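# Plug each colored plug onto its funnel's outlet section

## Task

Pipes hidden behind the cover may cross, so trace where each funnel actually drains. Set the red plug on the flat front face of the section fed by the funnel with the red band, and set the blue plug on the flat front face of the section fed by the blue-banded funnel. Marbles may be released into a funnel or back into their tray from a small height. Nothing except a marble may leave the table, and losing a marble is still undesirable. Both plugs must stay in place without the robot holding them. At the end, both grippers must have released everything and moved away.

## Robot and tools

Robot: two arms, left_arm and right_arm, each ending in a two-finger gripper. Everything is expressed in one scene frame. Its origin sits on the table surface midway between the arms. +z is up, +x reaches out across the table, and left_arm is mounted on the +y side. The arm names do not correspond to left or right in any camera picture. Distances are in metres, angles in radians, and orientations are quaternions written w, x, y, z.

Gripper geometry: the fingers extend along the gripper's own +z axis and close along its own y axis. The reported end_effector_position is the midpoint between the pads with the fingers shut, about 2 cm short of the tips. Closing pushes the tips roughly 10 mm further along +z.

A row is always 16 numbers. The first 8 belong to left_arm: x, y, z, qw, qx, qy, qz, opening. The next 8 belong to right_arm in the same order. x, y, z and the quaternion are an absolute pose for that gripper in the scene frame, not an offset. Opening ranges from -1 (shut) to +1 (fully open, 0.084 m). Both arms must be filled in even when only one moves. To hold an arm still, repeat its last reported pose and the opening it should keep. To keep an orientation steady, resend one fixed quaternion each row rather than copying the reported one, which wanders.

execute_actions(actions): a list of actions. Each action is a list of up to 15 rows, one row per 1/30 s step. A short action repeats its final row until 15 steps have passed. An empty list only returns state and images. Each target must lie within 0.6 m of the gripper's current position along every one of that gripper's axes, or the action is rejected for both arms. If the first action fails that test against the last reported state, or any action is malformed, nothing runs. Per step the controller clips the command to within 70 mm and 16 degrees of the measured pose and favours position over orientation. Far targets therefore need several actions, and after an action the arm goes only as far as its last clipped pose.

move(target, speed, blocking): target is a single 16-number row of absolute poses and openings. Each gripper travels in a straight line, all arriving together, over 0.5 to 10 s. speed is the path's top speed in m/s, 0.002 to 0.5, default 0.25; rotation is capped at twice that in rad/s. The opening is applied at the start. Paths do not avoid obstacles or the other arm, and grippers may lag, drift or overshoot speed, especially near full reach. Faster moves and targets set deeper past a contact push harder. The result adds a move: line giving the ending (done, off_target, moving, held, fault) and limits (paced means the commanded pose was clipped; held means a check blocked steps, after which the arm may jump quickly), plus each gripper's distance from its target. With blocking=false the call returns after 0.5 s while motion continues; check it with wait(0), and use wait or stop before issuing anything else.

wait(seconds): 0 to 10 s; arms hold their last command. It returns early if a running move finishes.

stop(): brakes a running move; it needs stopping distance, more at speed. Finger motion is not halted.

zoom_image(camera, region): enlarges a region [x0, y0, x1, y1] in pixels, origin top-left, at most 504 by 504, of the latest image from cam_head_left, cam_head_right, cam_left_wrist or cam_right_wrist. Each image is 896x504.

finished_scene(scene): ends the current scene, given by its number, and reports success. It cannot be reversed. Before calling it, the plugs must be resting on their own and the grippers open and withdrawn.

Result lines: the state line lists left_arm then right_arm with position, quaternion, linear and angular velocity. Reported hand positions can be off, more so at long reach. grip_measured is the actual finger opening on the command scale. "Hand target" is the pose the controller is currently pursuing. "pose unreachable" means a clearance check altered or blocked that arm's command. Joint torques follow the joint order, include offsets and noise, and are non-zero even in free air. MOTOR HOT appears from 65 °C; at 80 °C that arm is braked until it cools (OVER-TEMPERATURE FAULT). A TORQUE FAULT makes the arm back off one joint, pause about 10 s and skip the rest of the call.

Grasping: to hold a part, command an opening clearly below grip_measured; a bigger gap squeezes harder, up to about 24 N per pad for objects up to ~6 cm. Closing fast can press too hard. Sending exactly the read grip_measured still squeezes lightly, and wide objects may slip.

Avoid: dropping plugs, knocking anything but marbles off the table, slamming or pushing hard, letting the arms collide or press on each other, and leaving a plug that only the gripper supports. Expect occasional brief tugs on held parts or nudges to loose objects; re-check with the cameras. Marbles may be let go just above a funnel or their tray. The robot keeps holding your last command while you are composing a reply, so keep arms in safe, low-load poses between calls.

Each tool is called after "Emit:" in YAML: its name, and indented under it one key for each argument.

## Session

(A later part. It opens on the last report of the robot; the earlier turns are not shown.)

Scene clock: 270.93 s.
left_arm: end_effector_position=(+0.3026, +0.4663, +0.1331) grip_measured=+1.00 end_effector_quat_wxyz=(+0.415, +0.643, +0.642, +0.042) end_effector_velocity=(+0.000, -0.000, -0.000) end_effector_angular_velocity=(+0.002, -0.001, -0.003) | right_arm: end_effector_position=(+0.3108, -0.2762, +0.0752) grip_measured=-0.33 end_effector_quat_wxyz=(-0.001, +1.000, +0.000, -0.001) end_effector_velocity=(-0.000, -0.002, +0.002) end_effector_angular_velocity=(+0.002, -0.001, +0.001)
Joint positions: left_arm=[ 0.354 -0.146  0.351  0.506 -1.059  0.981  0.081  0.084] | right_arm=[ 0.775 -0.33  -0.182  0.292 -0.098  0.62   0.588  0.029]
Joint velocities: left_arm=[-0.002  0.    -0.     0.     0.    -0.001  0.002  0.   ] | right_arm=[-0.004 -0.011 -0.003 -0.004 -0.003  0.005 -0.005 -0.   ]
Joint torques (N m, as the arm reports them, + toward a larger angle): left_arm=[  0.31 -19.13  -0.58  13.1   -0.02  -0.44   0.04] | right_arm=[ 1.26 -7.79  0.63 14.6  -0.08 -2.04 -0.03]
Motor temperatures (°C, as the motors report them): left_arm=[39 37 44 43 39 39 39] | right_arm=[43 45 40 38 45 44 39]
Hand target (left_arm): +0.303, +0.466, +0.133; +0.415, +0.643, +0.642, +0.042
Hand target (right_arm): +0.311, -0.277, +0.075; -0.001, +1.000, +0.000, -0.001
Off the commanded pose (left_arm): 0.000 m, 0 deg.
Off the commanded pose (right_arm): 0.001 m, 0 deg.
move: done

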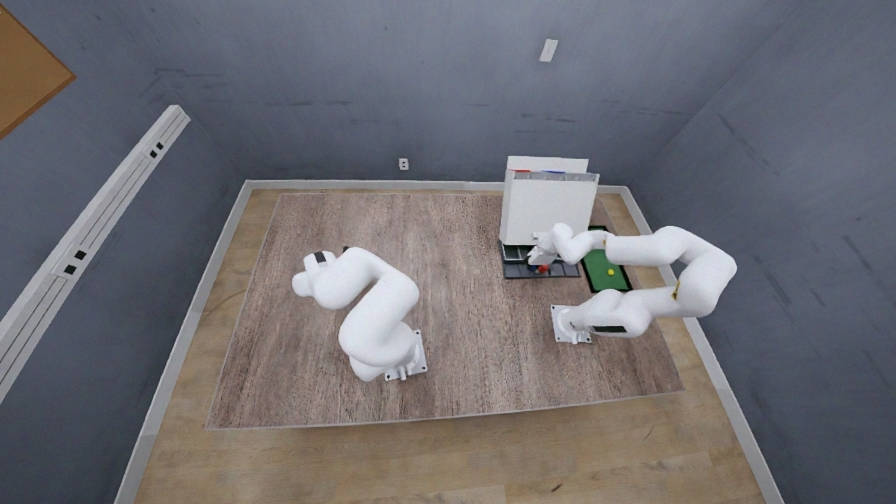

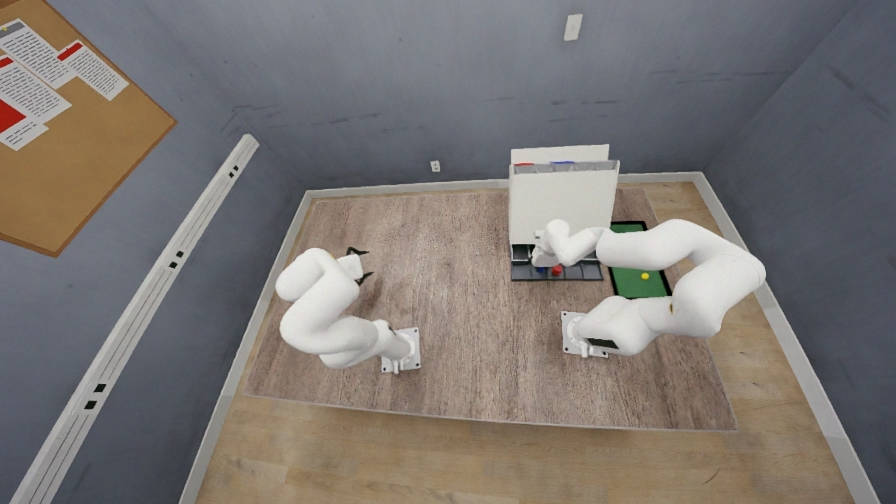

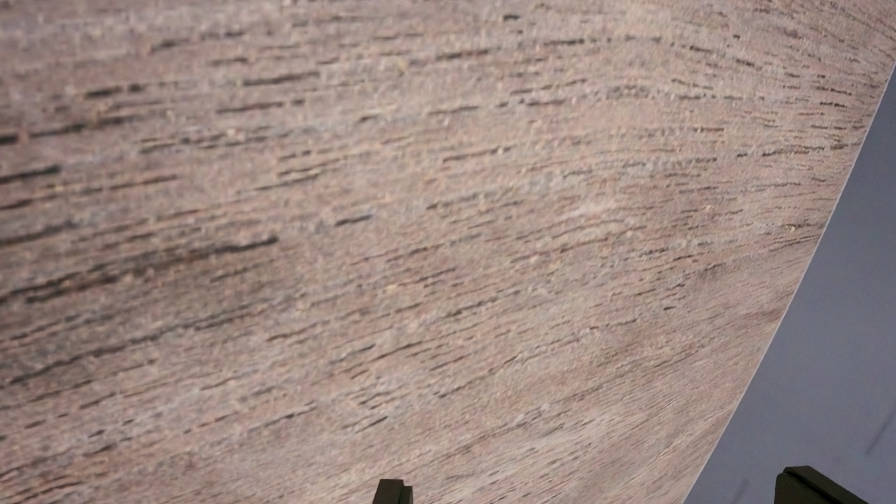

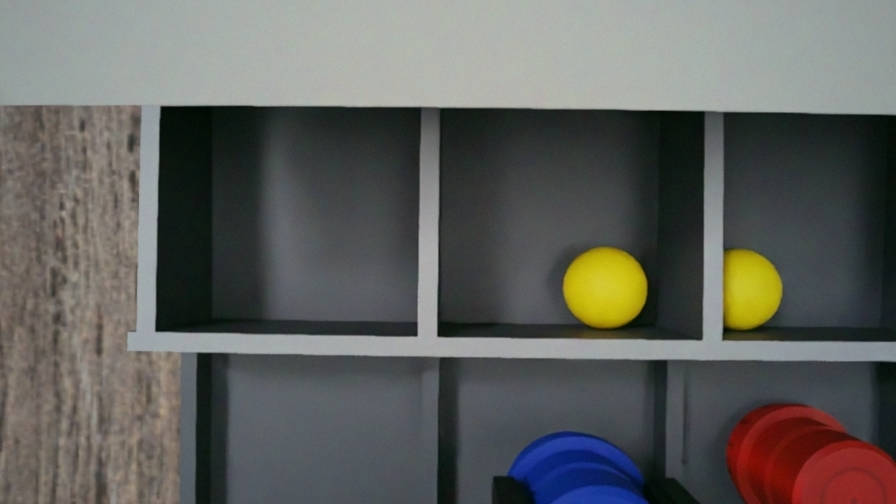

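Emit:
execute_actions:
  actions:
    - [[0.3026,0.4663,0.1331,0.415,0.643,0.642,0.042,1,0.312,-0.276,0.068,0,1,0,0,-0.7],[0.3026,0.4663,0.1331,0.415,0.643,0.642,0.042,1,0.312,-0.276,0.061,0,1,0,0,-0.7],[0.3026,0.4663,0.1331,0.415,0.643,0.642,0.042,1,0.312,-0.276,0.055,0,1,0,0,-0.7],[0.3026,0.4663,0.1331,0.415,0.643,0.642,0.042,1,0.312,-0.276,0.05,0,1,0,0,-0.7],[0.3026,0.4663,0.1331,0.415,0.643,0.642,0.042,1,0.312,-0.276,0.047,0,1,0,0,-0.7],[0.3026,0.4663,0.1331,0.415,0.643,0.642,0.042,1,0.312,-0.276,0.0445,0,1,0,0,-0.7]]
    - [[0.3026,0.4663,0.1331,0.415,0.643,0.642,0.042,1,0.312,-0.276,0.0445,0,1,0,0,-0.7],[0.3026,0.4663,0.1331,0.415,0.643,0.642,0.042,1,0.312,-0.276,0.0445,0,1,0,0,-0.7],[0.3026,0.4663,0.1331,0.415,0.643,0.642,0.042,1,0.312,-0.276,0.0445,0,1,0,0,-0.7],[0.3026,0.4663,0.1331,0.415,0.643,0.642,0.042,1,0.312,-0.276,0.0445,0,1,0,0,-0.7],[0.3026,0.4663,0.1331,0.415,0.643,0.642,0.042,1,0.312,-0.276,0.0445,0,1,0,0,0.1]]

Emit:
move:
  target: [0.3026,0.4663,0.1331,0.415,0.643,0.642,0.042,1,0.29,-0.276,0.22,0,1,0,0,0.1]
  speed: 0.3

Scene clock: 287.13 s.
left_arm: end_effector_position=(+0.3026, +0.4663, +0.1331) grip_measured=+1.00 end_effector_quat_wxyz=(+0.415, +0.643, +0.642, +0.042) end_effector_velocity=(+0.000, -0.000, -0.000) end_effector_angular_velocity=(-0.000, +0.001, +0.000) | right_arm: end_effector_position=(+0.3120, -0.2760, +0.0446) grip_measured=+0.09 end_effector_quat_wxyz=(-0.000, +1.000, -0.000, +0.000) end_effector_velocity=(-0.000, -0.000, -0.001) end_effector_angular_velocity=(-0.001, +0.002, -0.000)
Joint positions: left_arm=[ 0.354 -0.146  0.351  0.506 -1.059  0.981  0.081  0.084] | right_arm=[ 0.784 -0.207 -0.192  0.274 -0.085  0.479  0.578  0.048]
Joint velocities: left_arm=[-0.    -0.    -0.     0.     0.001 -0.001 -0.002 -0.   ] | right_arm=[ 0.     0.002 -0.    -0.     0.    -0.    -0.     0.001]
Joint torques (N m, as the arm reports them, + toward a larger angle): left_arm=[  0.03 -19.18  -0.57  12.48   0.11  -0.31   0.14] | right_arm=[ 0.59 -9.42  0.11 13.24 -0.22 -1.61  0.01]
Motor temperatures (°C, as the motors report them): left_arm=[39 37 44 43 39 39 39] | right_arm=[43 44 40 38 45 44 39]
Hand target (left_arm): +0.303, +0.466, +0.133; +0.415, +0.643, +0.642, +0.042
Hand target (right_arm): +0.312, -0.276, +0.044; +0.000, +1.000, -0.000, +0.000
Off the commanded pose (left_arm): 0.000 m, 0 deg.
Off the commanded pose (right_arm): 0.000 m, 0 deg.

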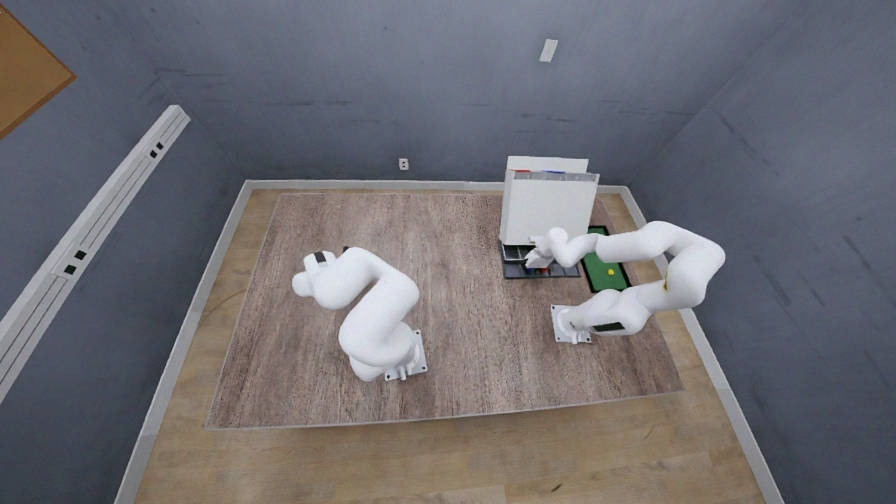

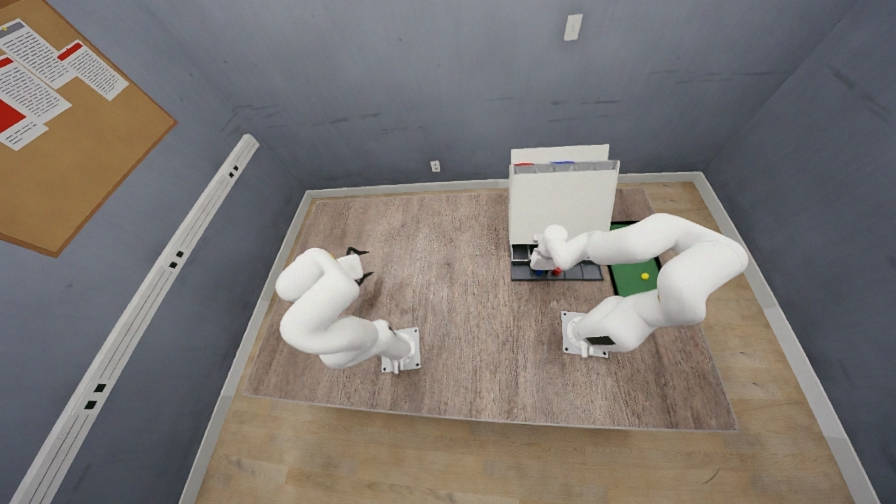

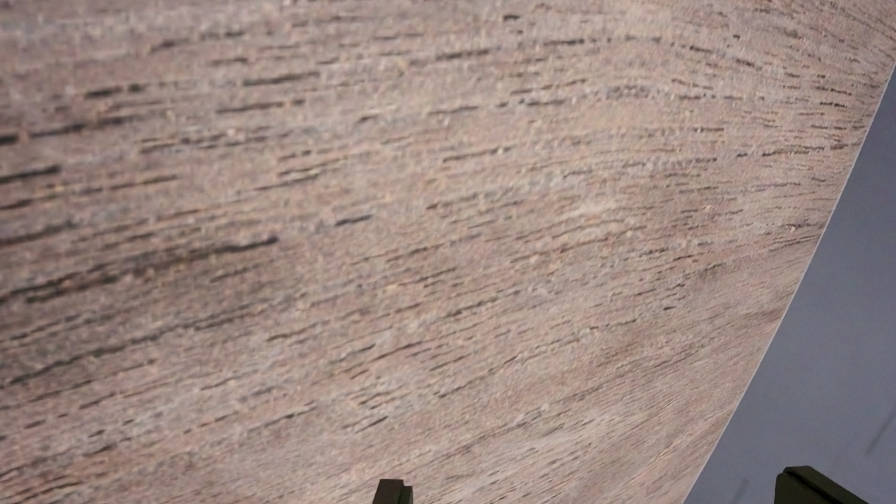

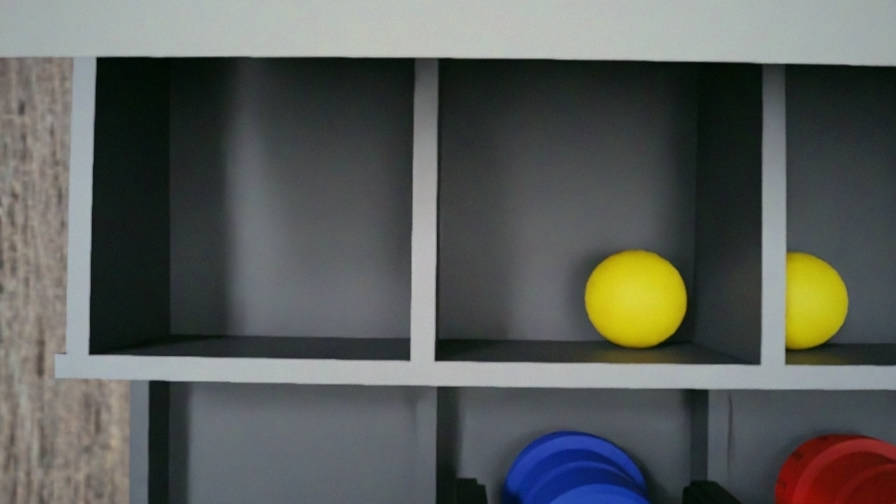

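Scene clock: 288.57 s.
left_arm: end_effector_position=(+0.3026, +0.4663, +0.1331) grip_measured=+1.00 end_effector_quat_wxyz=(+0.415, +0.643, +0.642, +0.042) end_effector_velocity=(+0.000, -0.001, -0.000) end_effector_angular_velocity=(-0.000, +0.001, -0.002) | right_arm: end_effector_position=(+0.2906, -0.2756, +0.2195) grip_measured=+0.09 end_effector_quat_wxyz=(+0.000, +1.000, +0.000, -0.000) end_effector_velocity=(-0.000, -0.000, +0.003) end_effector_angular_velocity=(+0.003, -0.003, -0.000)
Joint positions: left_arm=[ 0.354 -0.146  0.351  0.506 -1.059  0.981  0.081  0.084] | right_arm=[ 0.79  -0.697 -0.118  0.5   -0.081  1.195  0.635  0.048]
Joint velocities: left_arm=[-0.002  0.    -0.    -0.     0.    -0.    -0.001  0.   ] | right_arm=[-0.    -0.007  0.     0.004  0.     0.007  0.    -0.   ]
Joint torques (N m, as the arm reports them, + toward a larger angle): left_arm=[ -0.03 -19.55  -0.51  13.02   0.08  -0.31  -0.12] | right_arm=[ 1.18 -4.1   1.1  17.43 -0.44 -1.83  0.1 ]
Motor temperatures (°C, as the motors report them): left_arm=[39 37 44 43 39 39 39] | right_arm=[43 44 40 38 45 44 39]
Hand target (left_arm): +0.303, +0.466, +0.133; +0.415, +0.643, +0.642, +0.042
Hand target (right_arm): +0.291, -0.276, +0.220; -0.000, +1.000, +0.000, -0.000
Off the commanded pose (left_arm): 0.000 m, 0 deg.
Off the commanded pose (right_arm): 0.001 m, 0 deg.
move: done; limits=paced

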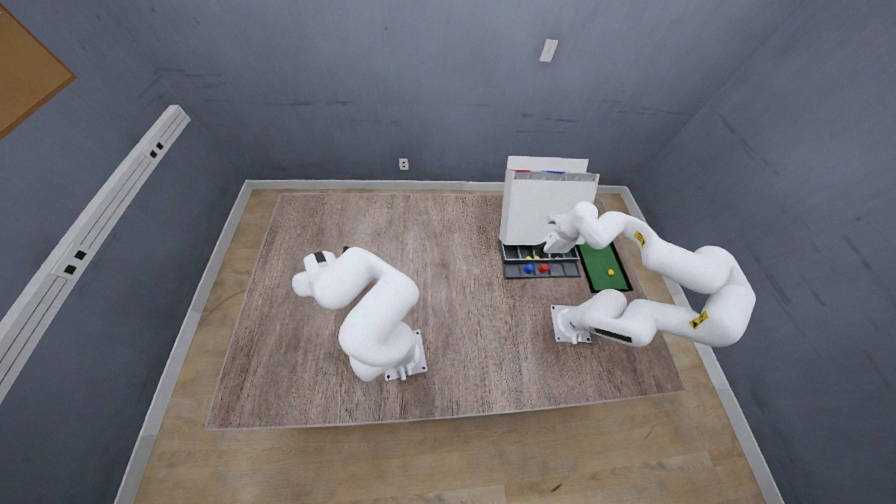

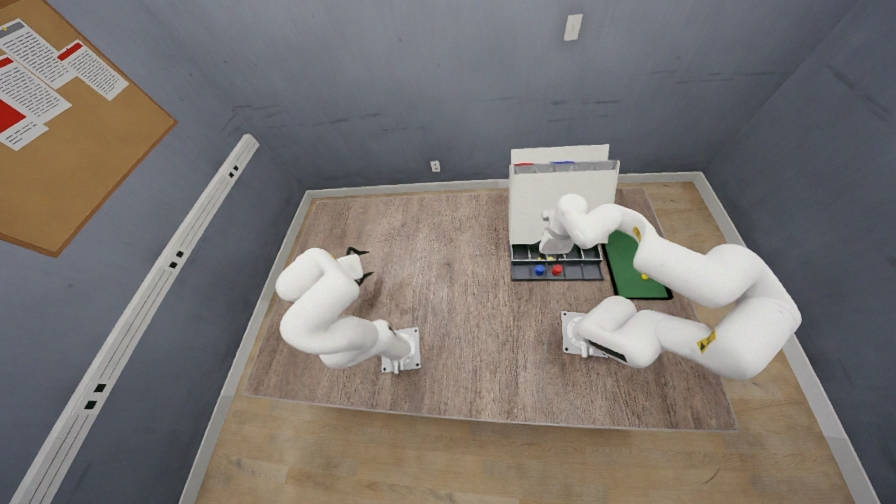

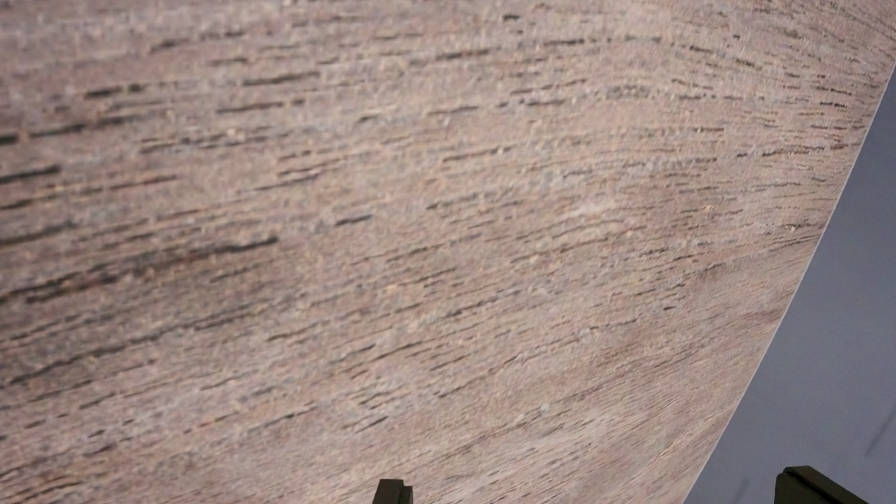

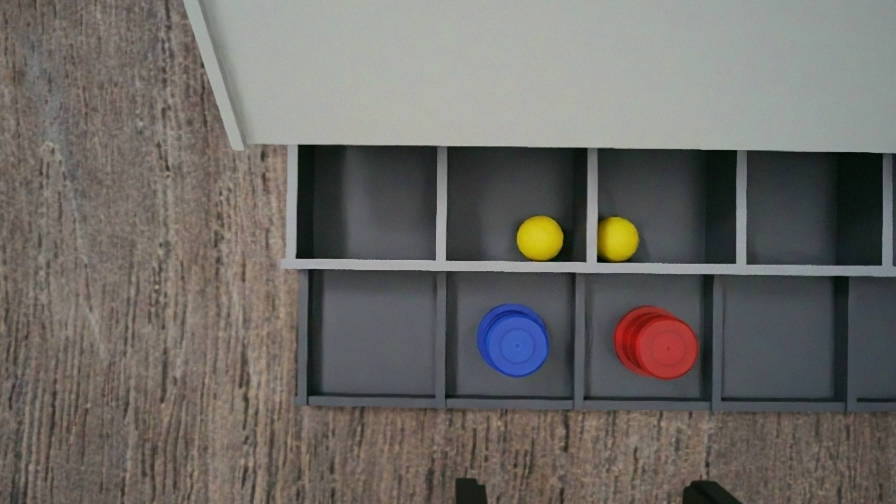

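Emit:
finished_scene:
  scene: 1

The scene is finished: the task was done.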